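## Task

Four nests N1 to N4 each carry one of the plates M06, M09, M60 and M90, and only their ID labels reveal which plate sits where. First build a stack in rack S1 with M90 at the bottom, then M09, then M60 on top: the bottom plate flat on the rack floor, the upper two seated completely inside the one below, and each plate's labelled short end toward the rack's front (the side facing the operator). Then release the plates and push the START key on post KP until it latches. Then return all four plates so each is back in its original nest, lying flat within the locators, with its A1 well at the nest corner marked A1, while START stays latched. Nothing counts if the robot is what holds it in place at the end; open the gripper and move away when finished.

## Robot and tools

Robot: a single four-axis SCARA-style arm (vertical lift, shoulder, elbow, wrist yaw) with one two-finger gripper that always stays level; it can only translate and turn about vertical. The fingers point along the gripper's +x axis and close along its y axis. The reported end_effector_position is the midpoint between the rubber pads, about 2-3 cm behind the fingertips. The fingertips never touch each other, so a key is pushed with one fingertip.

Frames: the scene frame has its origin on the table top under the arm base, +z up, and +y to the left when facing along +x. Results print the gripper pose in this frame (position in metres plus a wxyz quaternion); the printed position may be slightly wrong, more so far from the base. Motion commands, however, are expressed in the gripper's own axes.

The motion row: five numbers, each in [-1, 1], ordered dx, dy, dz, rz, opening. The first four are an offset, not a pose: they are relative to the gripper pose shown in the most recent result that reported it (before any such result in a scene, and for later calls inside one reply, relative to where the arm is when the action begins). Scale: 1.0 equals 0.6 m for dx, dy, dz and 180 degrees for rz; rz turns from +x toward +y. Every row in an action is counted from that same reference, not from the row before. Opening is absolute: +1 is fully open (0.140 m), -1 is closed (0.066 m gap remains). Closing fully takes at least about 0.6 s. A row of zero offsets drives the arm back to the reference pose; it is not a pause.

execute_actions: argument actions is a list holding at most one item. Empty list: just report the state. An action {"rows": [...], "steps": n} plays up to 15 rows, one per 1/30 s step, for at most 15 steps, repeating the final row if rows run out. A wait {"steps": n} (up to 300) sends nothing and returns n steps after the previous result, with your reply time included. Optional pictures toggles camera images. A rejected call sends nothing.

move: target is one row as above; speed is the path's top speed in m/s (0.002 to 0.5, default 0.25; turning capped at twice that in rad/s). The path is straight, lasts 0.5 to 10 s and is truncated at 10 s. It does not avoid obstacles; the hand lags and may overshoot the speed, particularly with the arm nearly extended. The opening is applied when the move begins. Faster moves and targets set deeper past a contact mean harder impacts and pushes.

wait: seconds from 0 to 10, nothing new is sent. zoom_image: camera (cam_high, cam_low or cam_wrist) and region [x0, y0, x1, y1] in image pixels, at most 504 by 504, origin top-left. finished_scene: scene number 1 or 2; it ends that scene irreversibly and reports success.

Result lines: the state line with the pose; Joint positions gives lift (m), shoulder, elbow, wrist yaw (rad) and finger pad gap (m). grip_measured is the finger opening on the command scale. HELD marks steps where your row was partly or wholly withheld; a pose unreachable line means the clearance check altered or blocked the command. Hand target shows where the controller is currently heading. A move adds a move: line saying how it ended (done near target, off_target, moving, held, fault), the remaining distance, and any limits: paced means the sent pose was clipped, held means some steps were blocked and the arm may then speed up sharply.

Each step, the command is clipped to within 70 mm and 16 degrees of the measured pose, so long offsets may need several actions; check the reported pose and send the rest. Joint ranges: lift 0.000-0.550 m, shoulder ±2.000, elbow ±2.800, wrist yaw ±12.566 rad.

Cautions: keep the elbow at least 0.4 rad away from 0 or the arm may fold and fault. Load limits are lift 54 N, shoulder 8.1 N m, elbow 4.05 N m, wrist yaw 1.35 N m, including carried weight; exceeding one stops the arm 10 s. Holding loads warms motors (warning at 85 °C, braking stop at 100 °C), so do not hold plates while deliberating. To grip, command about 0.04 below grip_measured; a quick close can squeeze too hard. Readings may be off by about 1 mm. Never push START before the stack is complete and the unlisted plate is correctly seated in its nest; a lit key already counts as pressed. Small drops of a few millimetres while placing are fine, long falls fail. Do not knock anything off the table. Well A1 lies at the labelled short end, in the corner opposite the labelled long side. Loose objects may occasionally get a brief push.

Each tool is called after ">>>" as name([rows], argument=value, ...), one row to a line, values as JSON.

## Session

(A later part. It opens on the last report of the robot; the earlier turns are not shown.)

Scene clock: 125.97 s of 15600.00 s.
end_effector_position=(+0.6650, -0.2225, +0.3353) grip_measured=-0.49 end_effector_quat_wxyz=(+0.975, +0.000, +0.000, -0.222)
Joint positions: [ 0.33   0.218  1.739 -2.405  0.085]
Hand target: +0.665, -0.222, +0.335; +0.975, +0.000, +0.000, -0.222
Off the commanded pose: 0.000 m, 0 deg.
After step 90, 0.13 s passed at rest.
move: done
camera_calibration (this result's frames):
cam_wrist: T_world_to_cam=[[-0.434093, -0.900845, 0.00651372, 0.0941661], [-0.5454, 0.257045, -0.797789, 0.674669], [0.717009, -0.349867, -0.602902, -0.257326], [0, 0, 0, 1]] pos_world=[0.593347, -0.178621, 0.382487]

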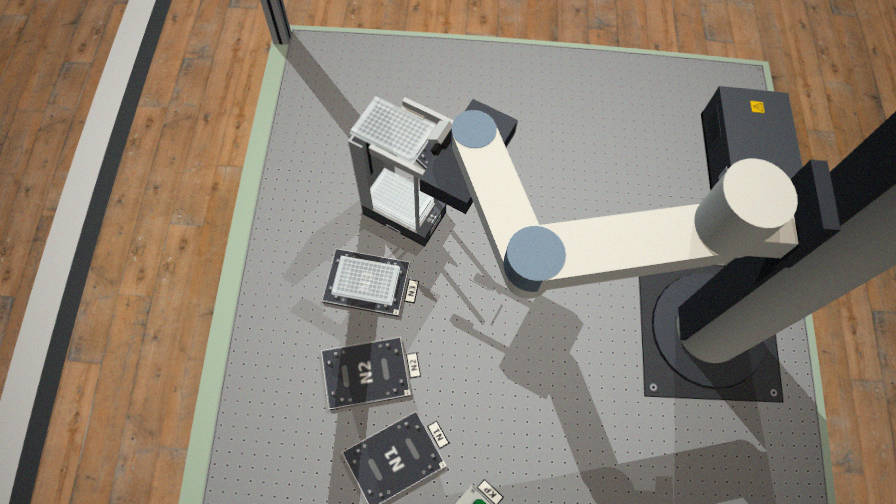

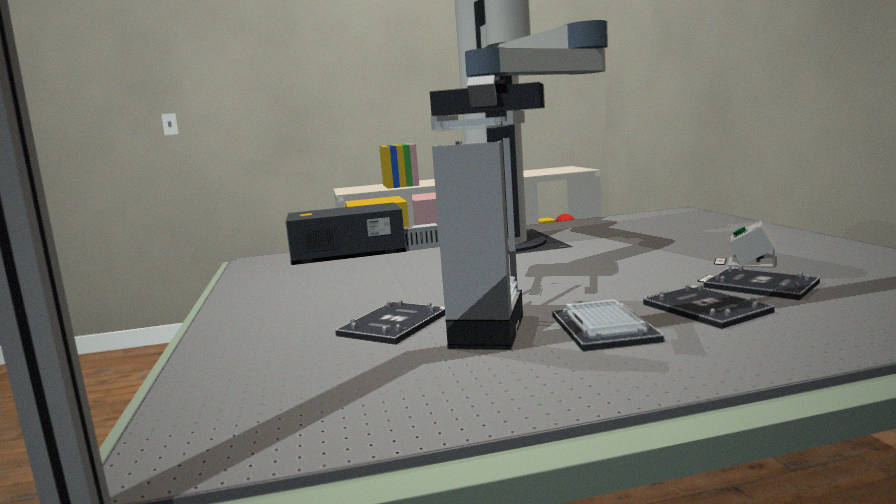

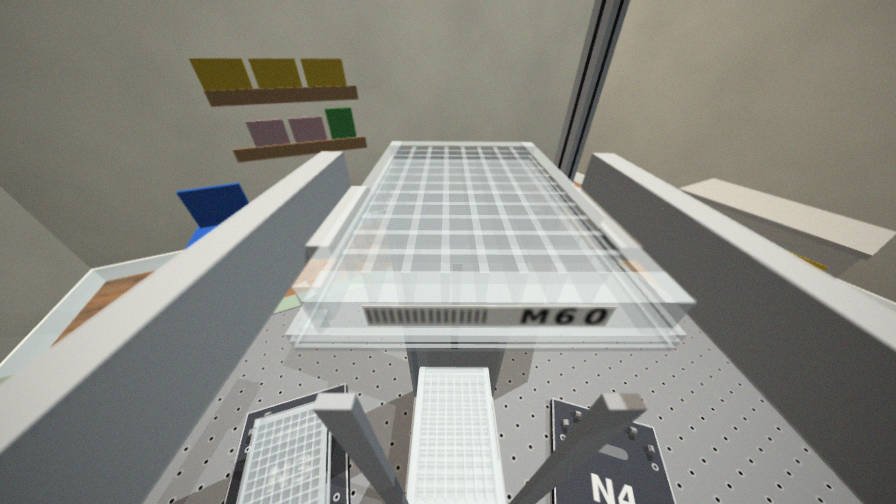

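>>> move(target=[-0.0007,0,-0.04,0,-0.6], speed=0.015)

Scene clock: 129.87 s of 15600.00 s.
end_effector_position=(+0.6646, -0.2224, +0.3113) grip_measured=-0.49 end_effector_quat_wxyz=(+0.975, +0.000, +0.000, -0.222)
Joint positions: [ 0.306  0.219  1.737 -2.404  0.085]
Hand target: +0.665, -0.222, +0.311; +0.975, +0.000, +0.000, -0.222
Off the commanded pose: 0.000 m, 0 deg.
move: done
camera_calibration (this result's frames):
cam_wrist: T_world_to_cam=[[-0.434347, -0.900722, 0.00651372, 0.0944284], [-0.545327, 0.257199, -0.797789, 0.655243], [0.716911, -0.350069, -0.602902, -0.271476], [0, 0, 0, 1]] pos_world=[0.59296, -0.178509, 0.358457]

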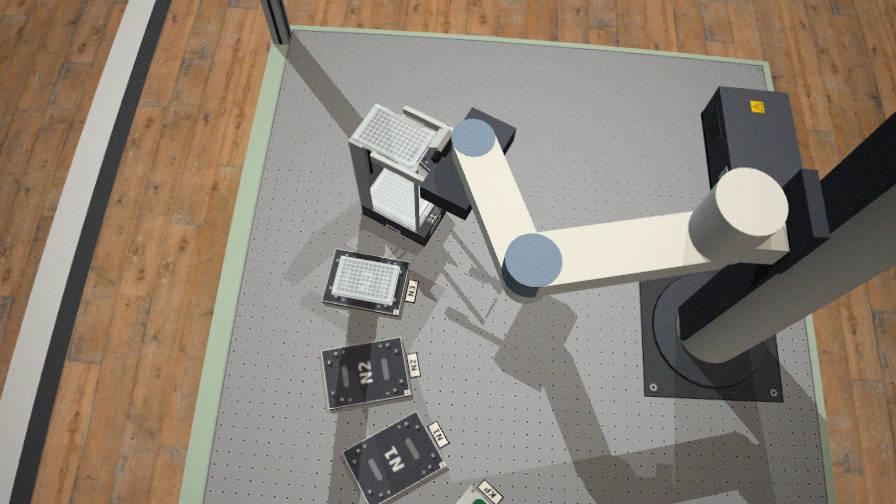

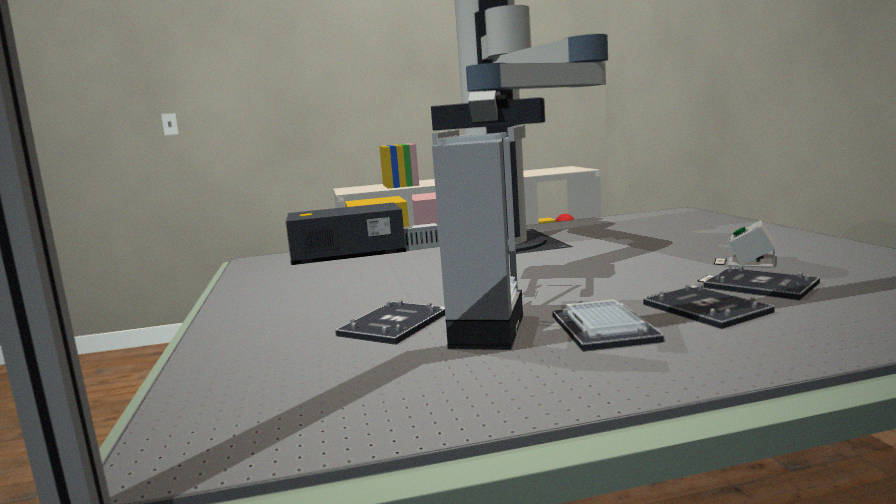

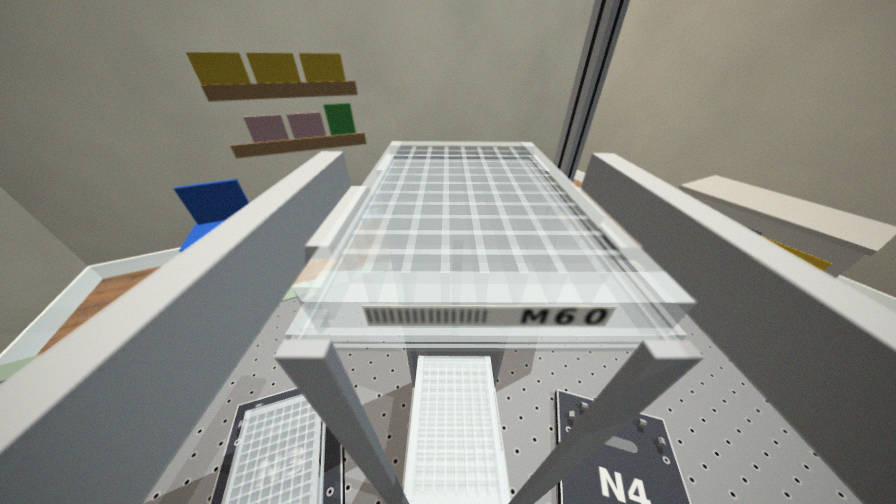

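>>> move(target=[0,0,-0.339,0,-0.6], speed=0.1)

>>> move(target=[0,0,-0.0235,0,-0.6], speed=0.008)

Scene clock: 136.63 s of 15600.00 s.
end_effector_position=(+0.6646, -0.2224, +0.1078) grip_measured=-0.49 end_effector_quat_wxyz=(+0.975, +0.000, +0.000, -0.222)
Joint positions: [ 0.103  0.219  1.737 -2.404  0.085]
Hand target: +0.665, -0.222, +0.108; +0.975, +0.000, +0.000, -0.222
Off the commanded pose: 0.000 m, 0 deg.
After step 90, 1.43 s passed at rest.
move: done
camera_calibration (this result's frames):
cam_wrist: T_world_to_cam=[[-0.434389, -0.900702, 0.00651372, 0.0957698], [-0.545316, 0.257224, -0.797789, 0.492907], [0.716894, -0.350102, -0.602902, -0.394143], [0, 0, 0, 1]] pos_world=[0.59295, -0.178518, 0.154983]

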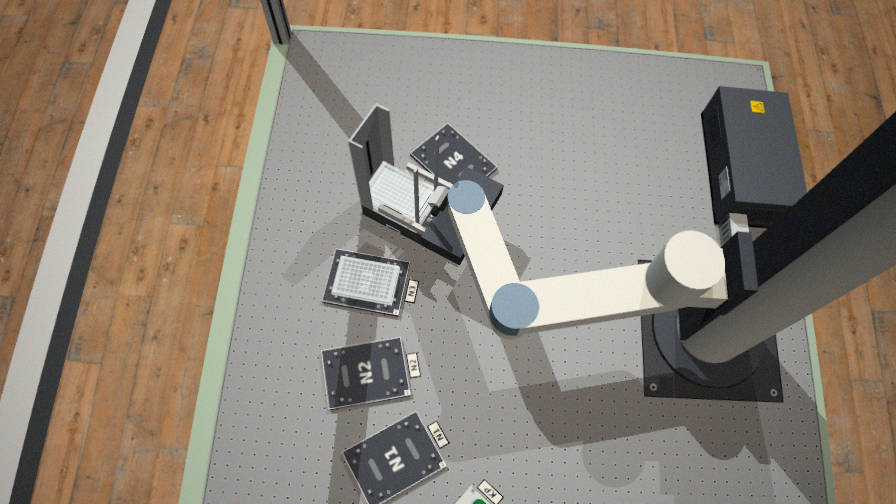

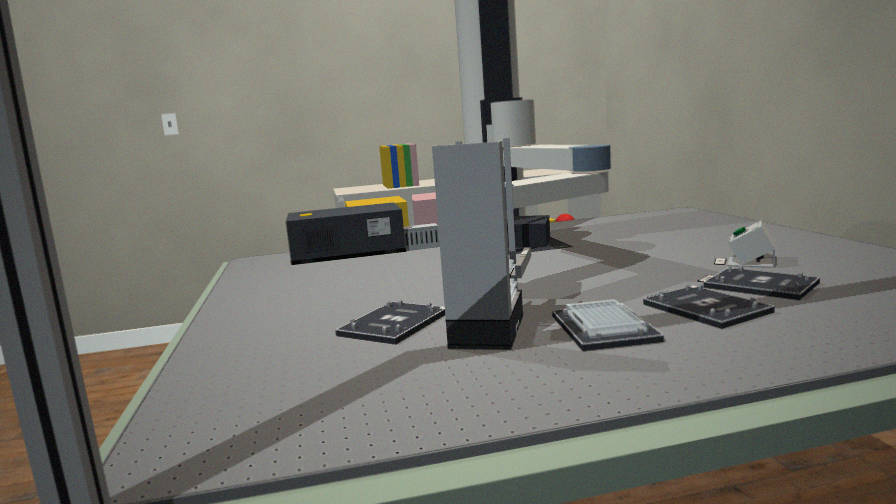

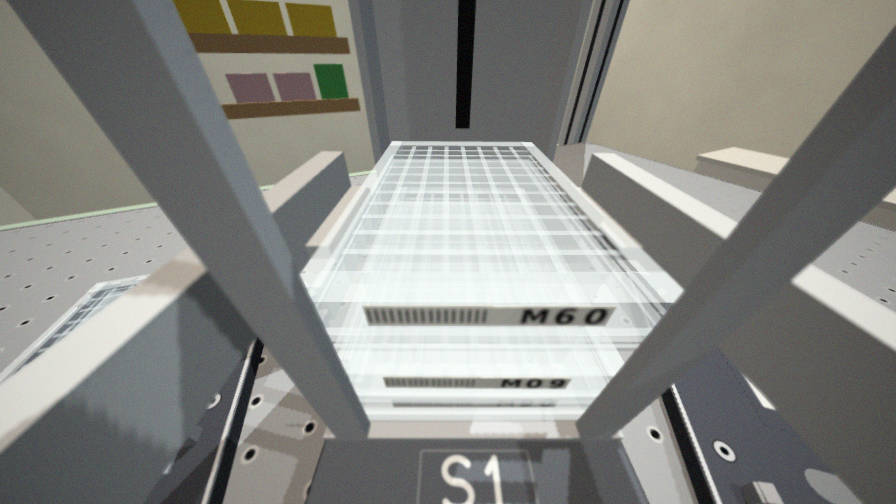

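Scene clock: 138.60 s of 15600.00 s.
end_effector_position=(+0.6646, -0.2224, +0.0937) grip_measured=-0.49 end_effector_quat_wxyz=(+0.975, +0.000, +0.000, -0.222)
Joint positions: [ 0.089  0.219  1.737 -2.404  0.085]
Hand target: +0.665, -0.222, +0.094; +0.975, +0.000, +0.000, -0.222
Off the commanded pose: 0.000 m, 0 deg.
move: done
camera_calibration (this result's frames):
cam_wrist: T_world_to_cam=[[-0.434389, -0.900702, 0.00651372, 0.0958617], [-0.545315, 0.257224, -0.797789, 0.481662], [0.716894, -0.350102, -0.602902, -0.402641], [0, 0, 0, 1]] pos_world=[0.59295, -0.178518, 0.140888]

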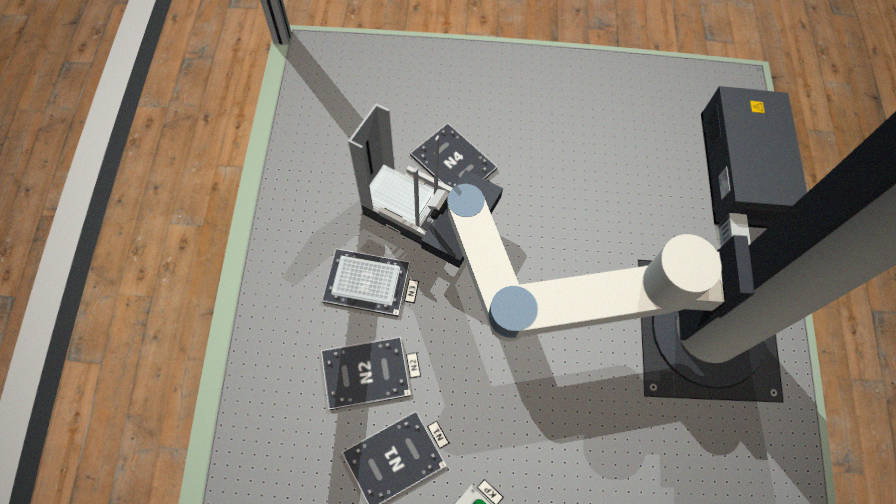

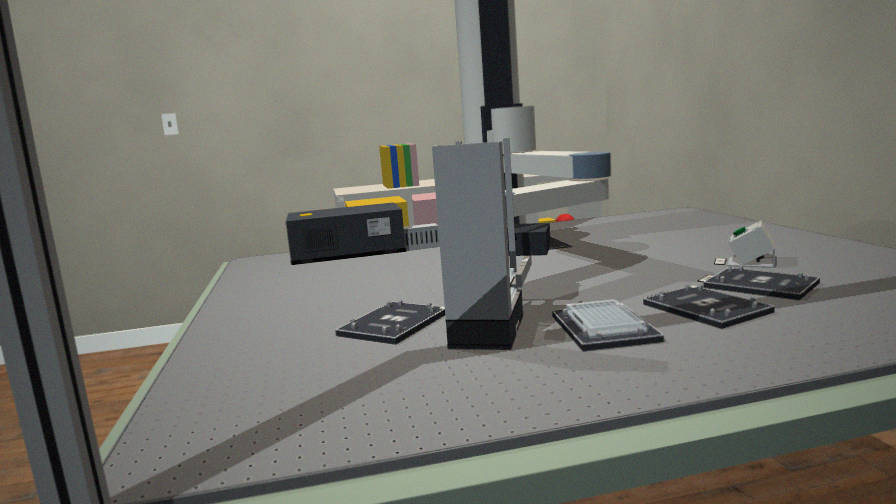

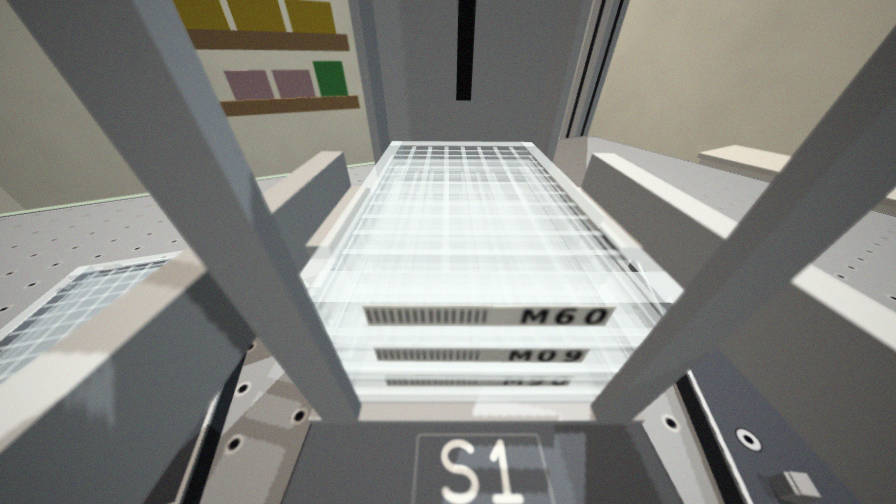

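>>> move(target=[0,0,0,0,0.2])

>>> move(target=[-0.2167,0,0,0,0.2], speed=0.15)

Scene clock: 145.10 s of 15600.00 s.
end_effector_position=(+0.6646, -0.2224, +0.0937) grip_measured=+0.20 end_effector_quat_wxyz=(+0.975, +0.000, +0.000, -0.222)
Joint positions: [ 0.089  0.219  1.737 -2.404  0.11 ]
Hand target: +0.665, -0.222, +0.094; +0.975, +0.000, +0.000, -0.222
Off the commanded pose: 0.000 m, 0 deg.
After step 90, 3.00 s passed at rest.
move: done
camera_calibration (this result's frames):
cam_wrist: T_world_to_cam=[[-0.434386, -0.900703, 0.00651372, 0.0958601], [-0.545316, 0.257223, -0.797789, 0.481663], [0.716895, -0.3501, -0.602902, -0.402641], [0, 0, 0, 1]] pos_world=[0.59295, -0.178518, 0.140888]

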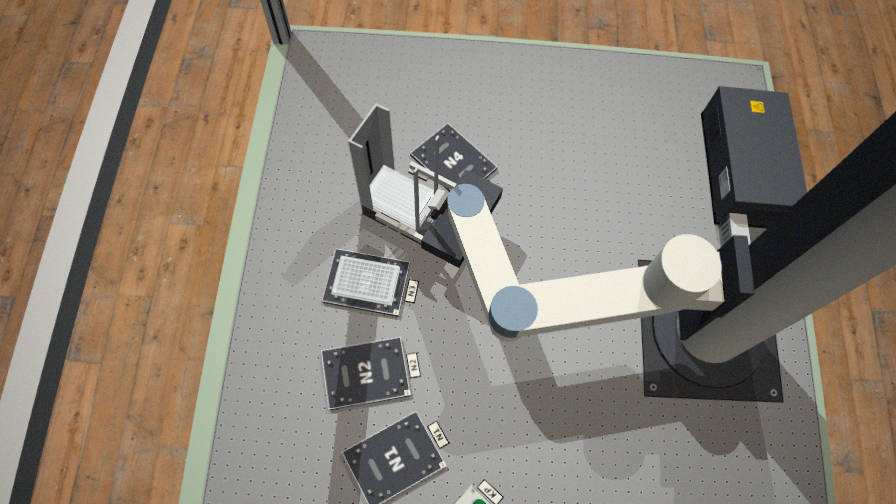

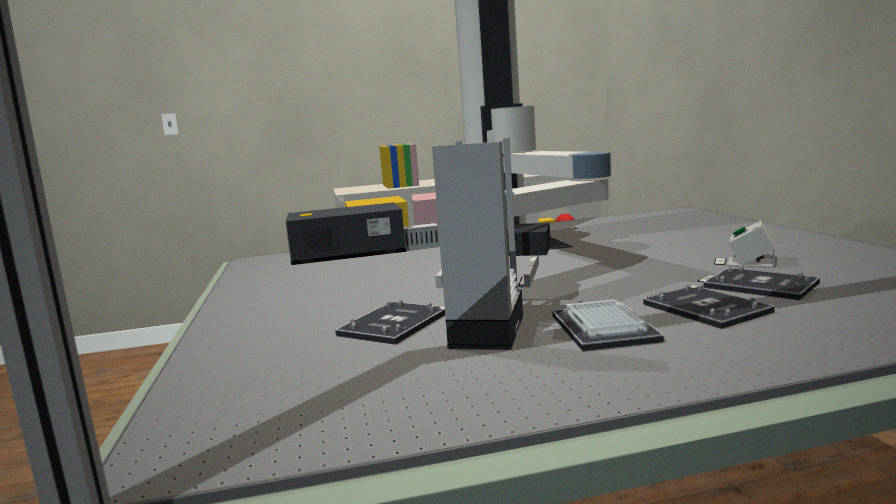

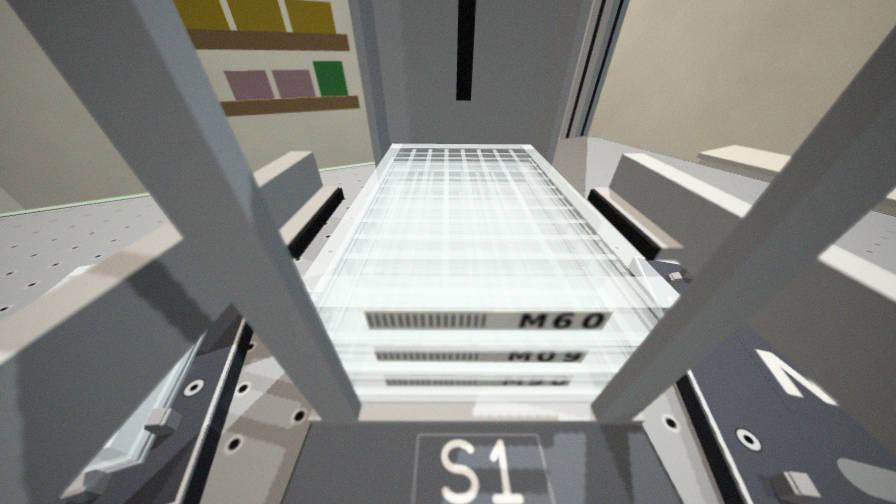

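Scene clock: 146.30 s of 15600.00 s.
end_effector_position=(+0.5474, -0.1661, +0.0937) grip_measured=+0.20 end_effector_quat_wxyz=(+0.975, +0.000, +0.000, -0.222)
Joint positions: [ 0.089  0.502  1.072 -2.022  0.11 ]
Hand target: +0.547, -0.166, +0.094; +0.975, +0.000, +0.000, -0.222
Off the commanded pose: 0.000 m, 0 deg.
move: done
camera_calibration (this result's frames):
cam_wrist: T_world_to_cam=[[-0.434587, -0.900606, 0.00651372, 0.095792], [-0.545259, 0.257344, -0.797789, 0.403245], [0.716817, -0.35026, -0.602902, -0.298882], [0, 0, 0, 1]] pos_world=[0.475747, -0.122188, 0.140884]

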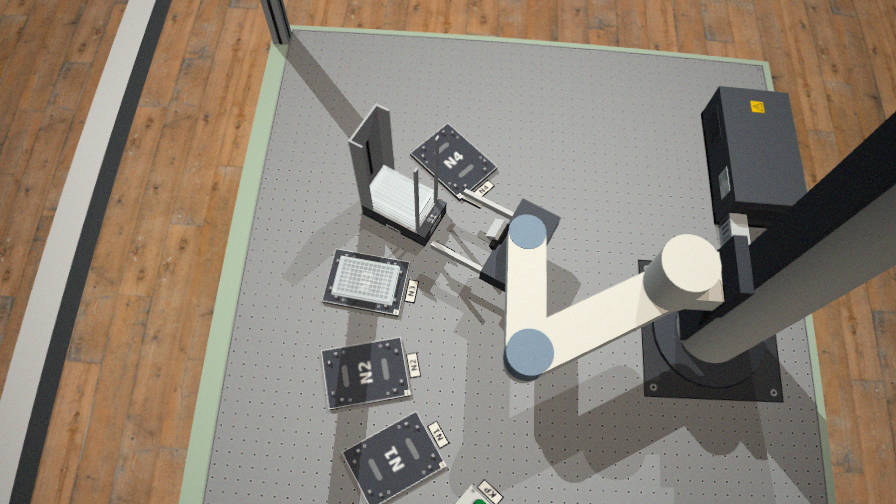

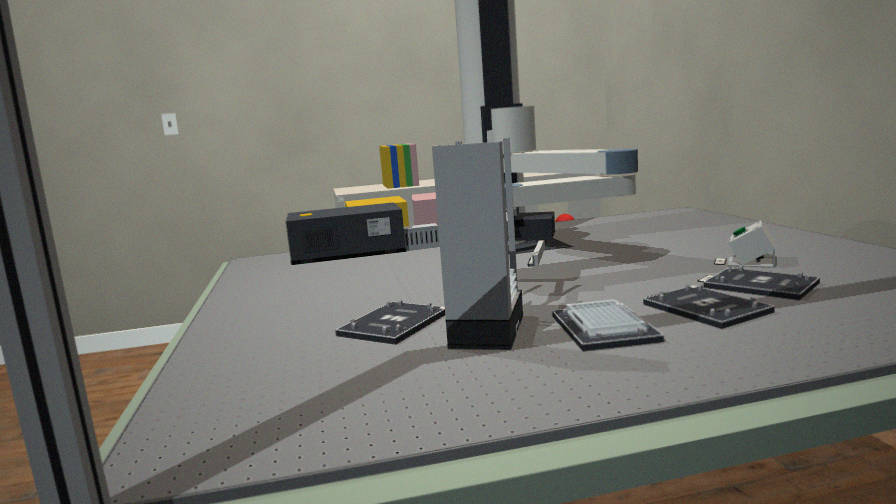

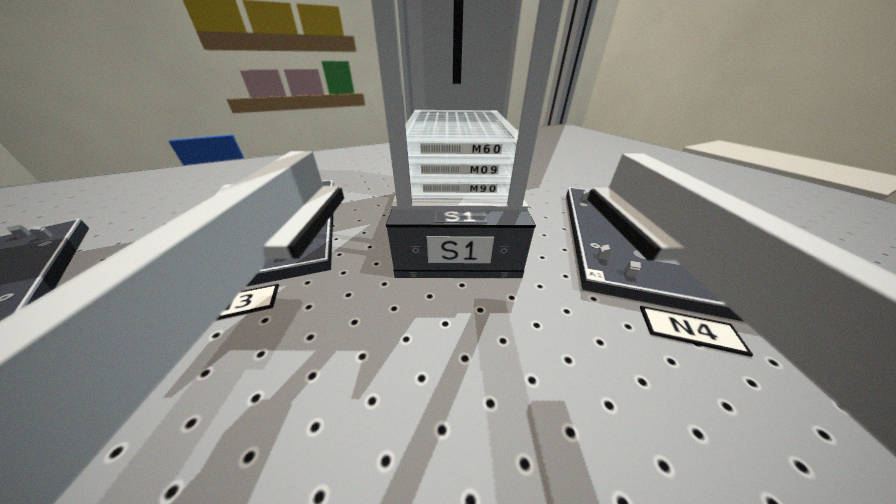

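>>> move(target=[-0.03,0.25,0.06,0,0.5])

>>> move(target=[-0.379,0.415,0,0.421,0.5], speed=0.3)

Scene clock: 151.40 s of 15600.00 s.
end_effector_position=(+0.5962, -0.0229, +0.1297) grip_measured=+0.50 end_effector_quat_wxyz=(+0.975, +0.000, +0.000, -0.222)
Joint positions: [ 0.125  0.983  1.209 -2.64   0.121]
Hand target: +0.596, -0.023, +0.130; +0.975, +0.000, +0.000, -0.222
Off the commanded pose: 0.000 m, 0 deg.
After step 90, 1.10 s passed at rest.
move: done
camera_calibration (this result's frames):
cam_wrist: T_world_to_cam=[[-0.434071, -0.900855, 0.00651372, 0.245408], [-0.545406, 0.257032, -0.797789, 0.421881], [0.717018, -0.34985, -0.602902, -0.262113], [0, 0, 0, 1]] pos_world=[0.524561, 0.0209396, 0.176945]

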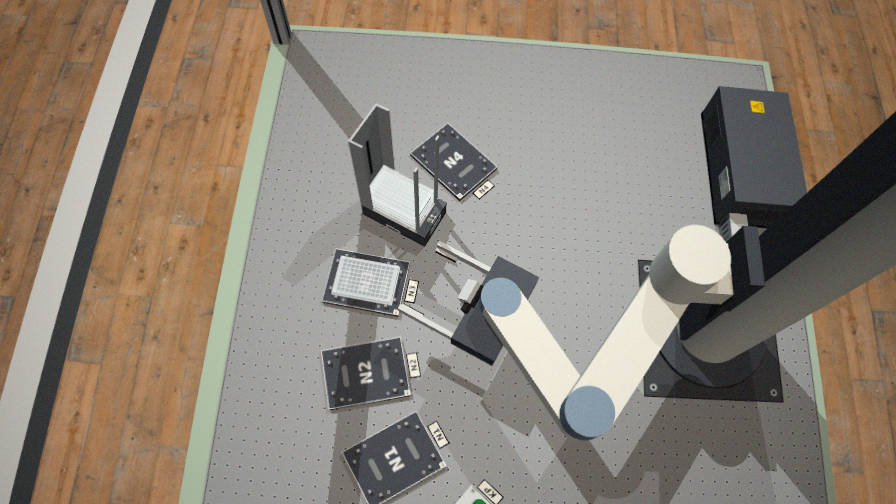

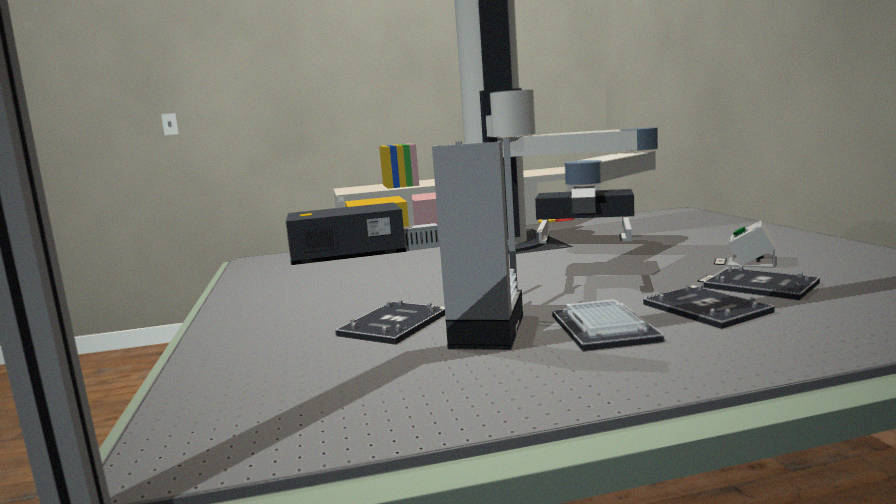

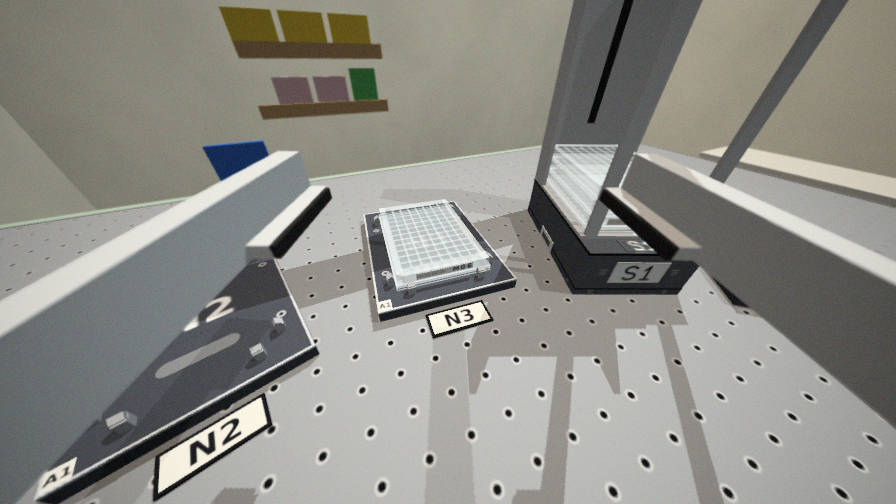

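Scene clock: 153.93 s of 15600.00 s.
end_effector_position=(+0.4990, +0.3001, +0.1297) grip_measured=+0.50 end_effector_quat_wxyz=(+0.906, +0.000, +0.000, +0.424)
Joint positions: [ 0.125  1.533  1.237 -1.895  0.122]
Hand target: +0.499, +0.300, +0.130; +0.906, +0.000, +0.000, +0.424
Off the commanded pose: 0.000 m, 0 deg.
move: done
camera_calibration (this result's frames):
cam_wrist: T_world_to_cam=[[0.766922, -0.641707, 0.00651372, -0.182805], [-0.382917, -0.465734, -0.797789, 0.421676], [0.51498, 0.609348, -0.602902, -0.266469], [0, 0, 0, 1]] pos_world=[0.43889, 0.241454, 0.176945]

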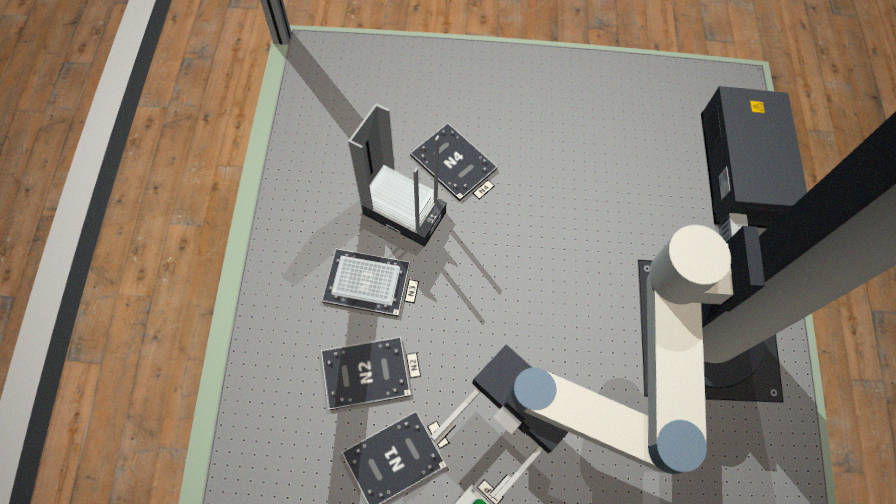

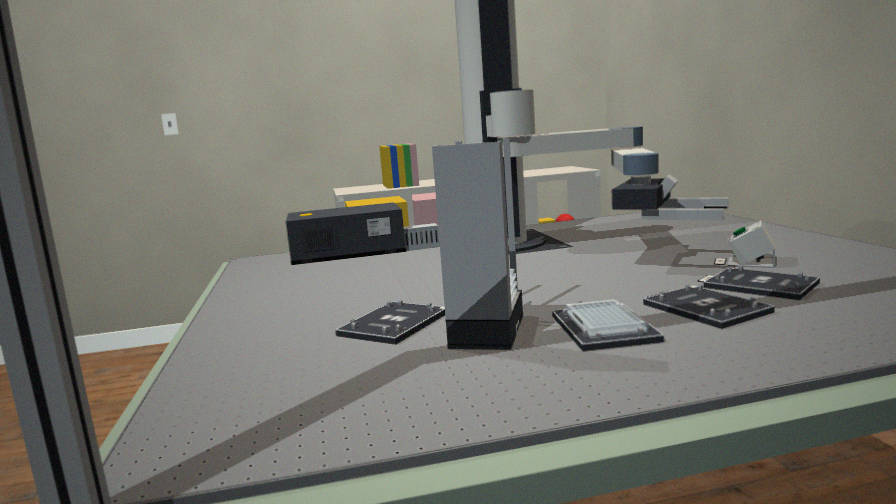

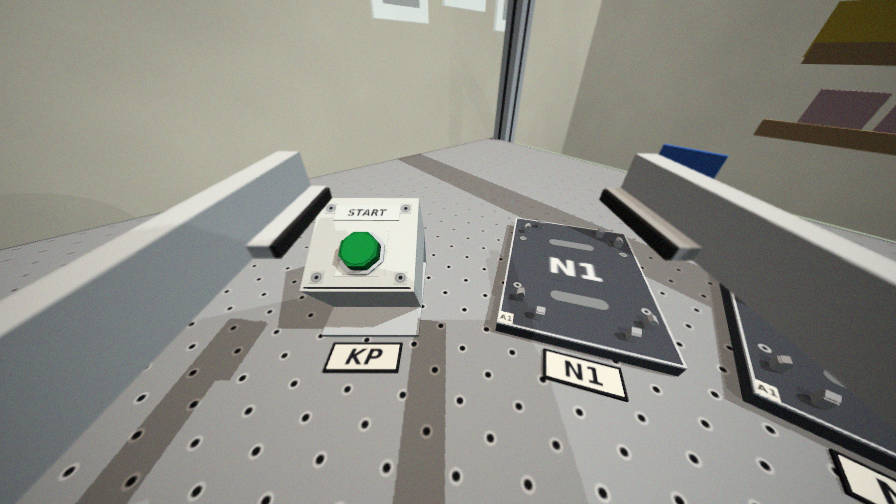

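>>> move(target=[0.036,-0.003,-0.058,0,0.5], speed=0.05)

Scene clock: 158.30 s of 15600.00 s.
end_effector_position=(+0.5141, +0.3157, +0.0949) grip_measured=+0.50 end_effector_quat_wxyz=(+0.906, +0.000, +0.000, +0.424)
Joint positions: [ 0.09   1.499  1.342 -1.965  0.121]
Hand target: +0.514, +0.316, +0.095; +0.906, +0.000, +0.000, +0.424
Off the commanded pose: 0.000 m, 0 deg.
After step 90, 0.27 s passed at rest.
move: done
camera_calibration (this result's frames):
cam_wrist: T_world_to_cam=[[0.767185, -0.641393, 0.00651372, -0.184474], [-0.382727, -0.46589, -0.797789, 0.406841], [0.514731, 0.609558, -0.602902, -0.304679], [0, 0, 0, 1]] pos_world=[0.454062, 0.256943, 0.142083]

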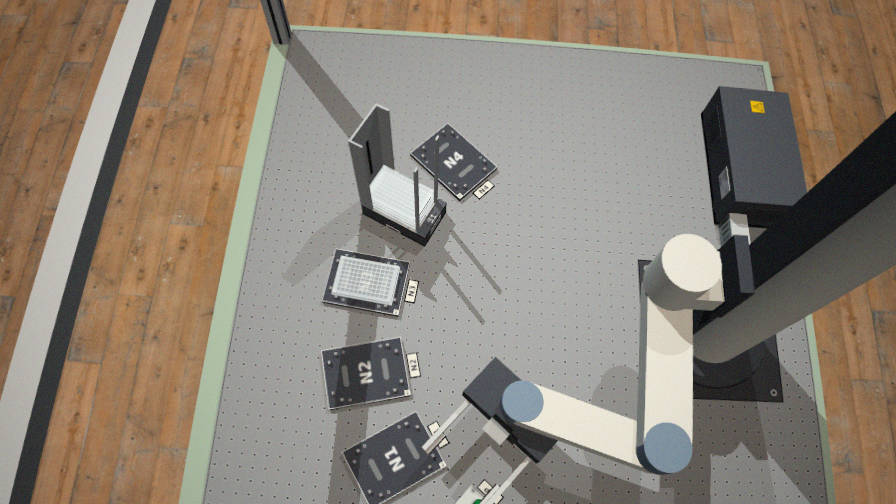

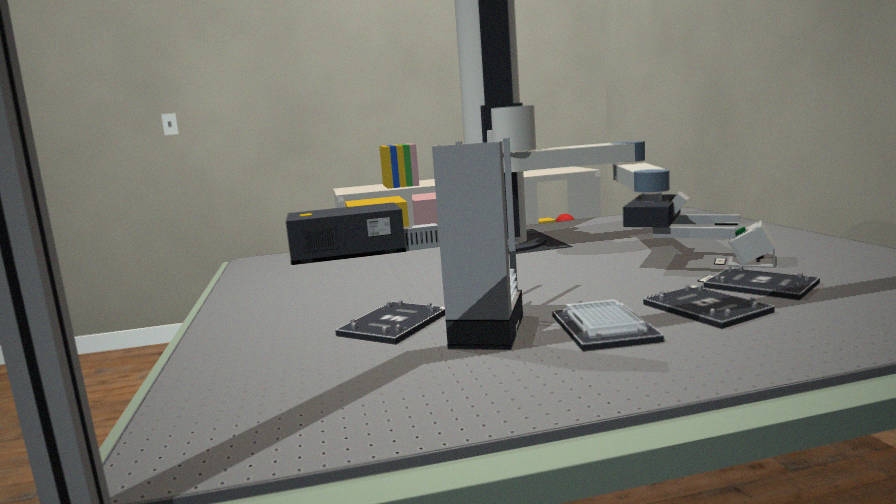

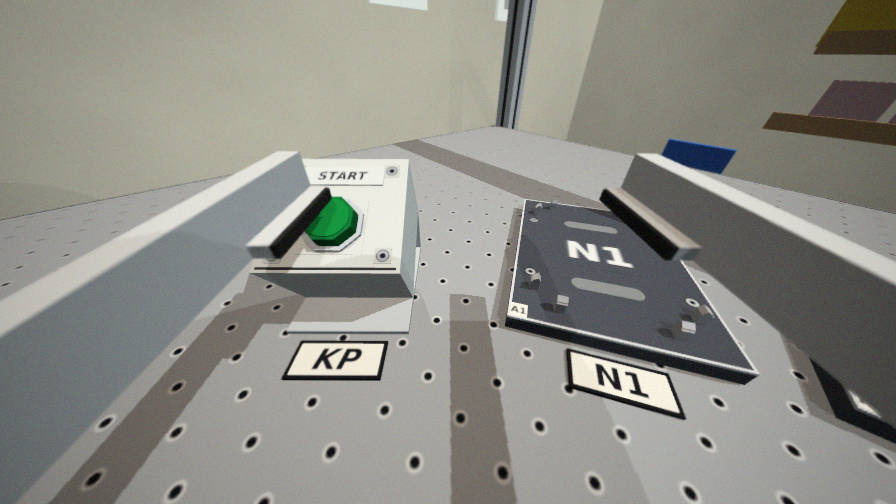

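>>> move(target=[0.001,-0.003,-0.025,0,0.5], speed=0.01)

>>> move(target=[0.0015,0,-0.003,0,0.5], speed=0.005)

Scene clock: 163.83 s of 15600.00 s.
end_effector_position=(+0.5157, +0.3152, +0.0802) grip_measured=+0.50 end_effector_quat_wxyz=(+0.905, +0.000, +0.000, +0.424)
Joint positions: [ 0.075  1.492  1.347 -1.962  0.122]
Hand target: +0.516, +0.315, +0.080; +0.906, +0.000, +0.000, +0.424
Off the commanded pose: 0.000 m, 0 deg.
After step 90, 0.80 s passed at rest.
move: done
camera_calibration (this result's frames):
cam_wrist: T_world_to_cam=[[0.767948, -0.640479, 0.00651372, -0.186544], [-0.382172, -0.466345, -0.797789, 0.395342], [0.514005, 0.610171, -0.602902, -0.313897], [0, 0, 0, 1]] pos_world=[0.455689, 0.256419, 0.127365]

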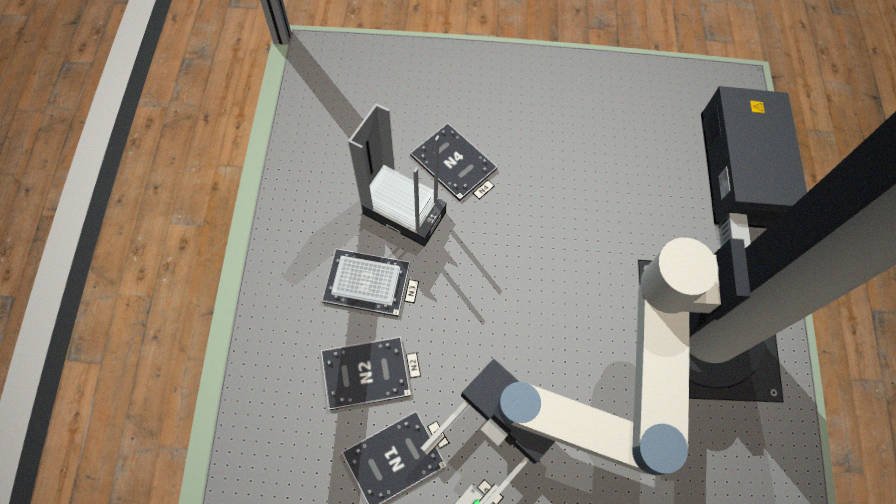

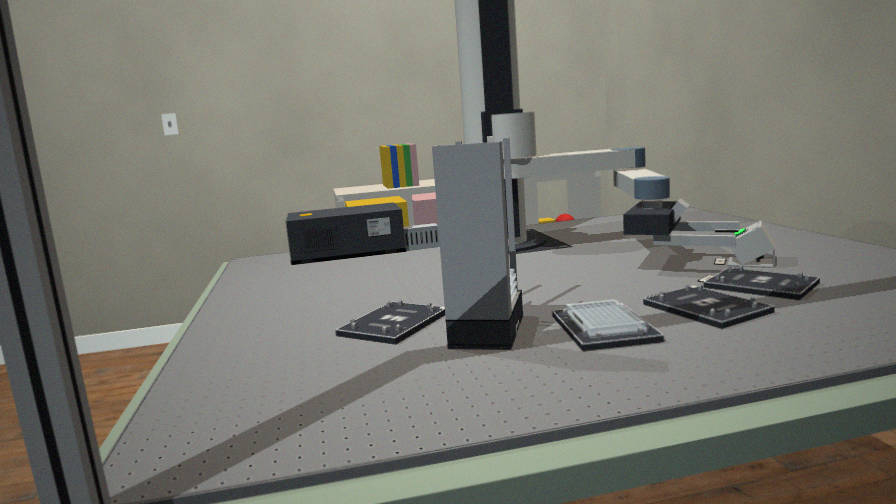

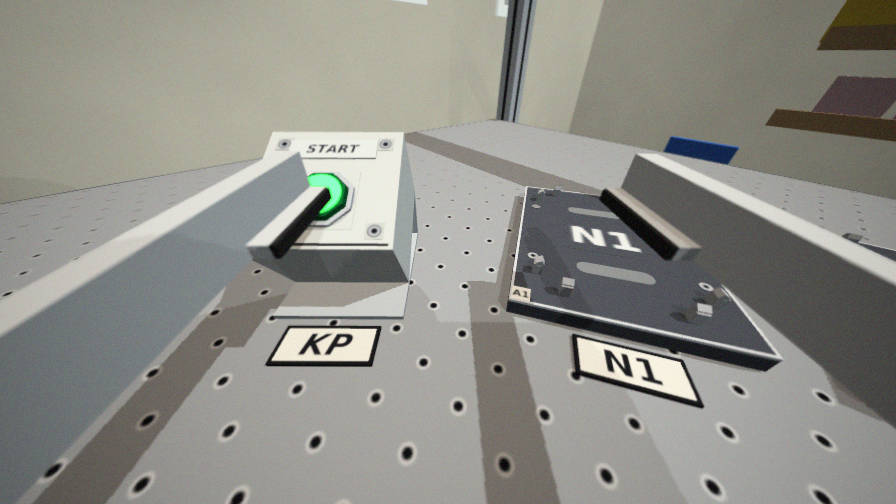

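Scene clock: 164.53 s of 15600.00 s.
end_effector_position=(+0.5162, +0.3159, +0.0787) grip_measured=+0.50 end_effector_quat_wxyz=(+0.905, +0.000, +0.000, +0.424)
Joint positions: [ 0.074  1.491  1.351 -1.965  0.121]
Hand target: +0.516, +0.316, +0.078; +0.905, +0.000, +0.000, +0.424
Off the commanded pose: 0.000 m, 0 deg.
move: done
camera_calibration (this result's frames):
cam_wrist: T_world_to_cam=[[0.768003, -0.640414, 0.00651372, -0.186566], [-0.382132, -0.466378, -0.797789, 0.394681], [0.513953, 0.610215, -0.602902, -0.315421], [0, 0, 0, 1]] pos_world=[0.456215, 0.257066, 0.12592]

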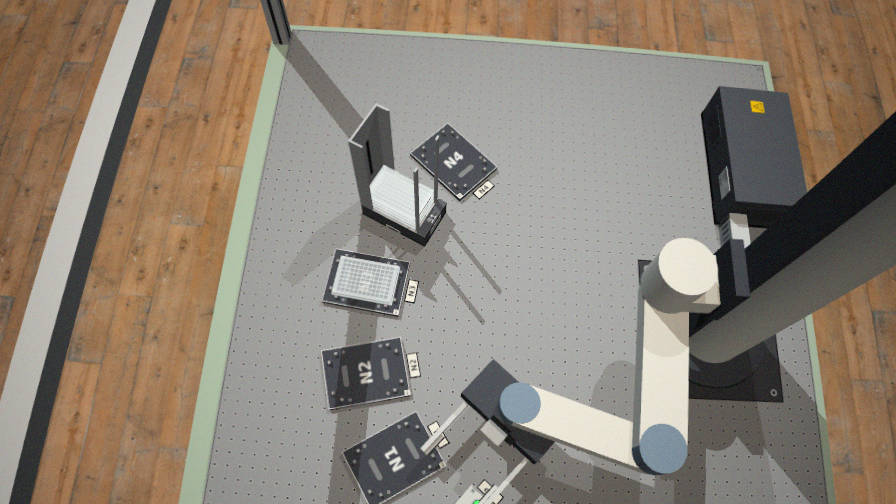

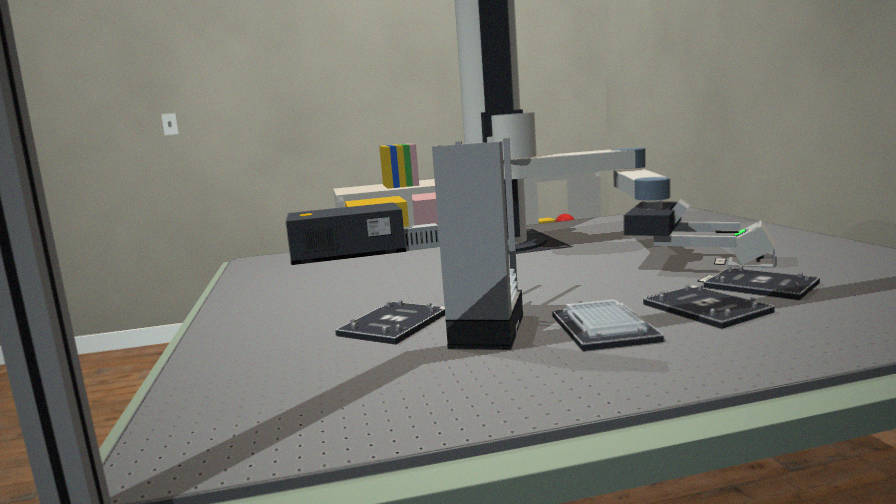

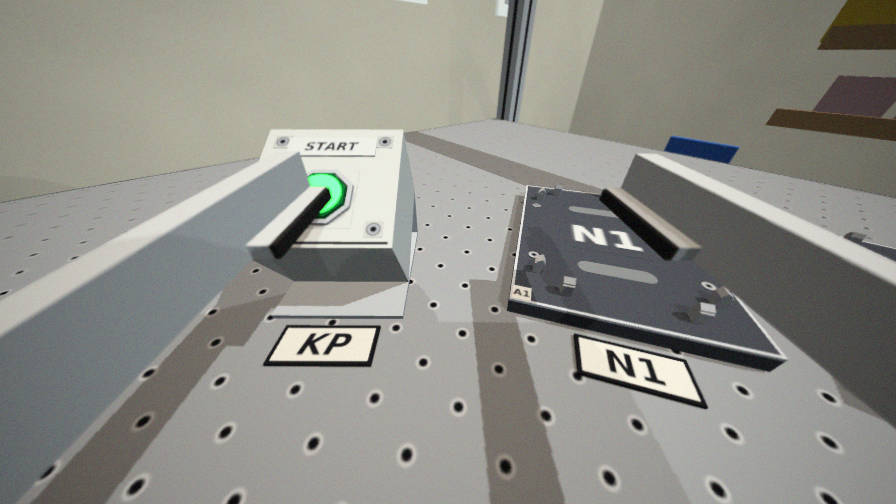

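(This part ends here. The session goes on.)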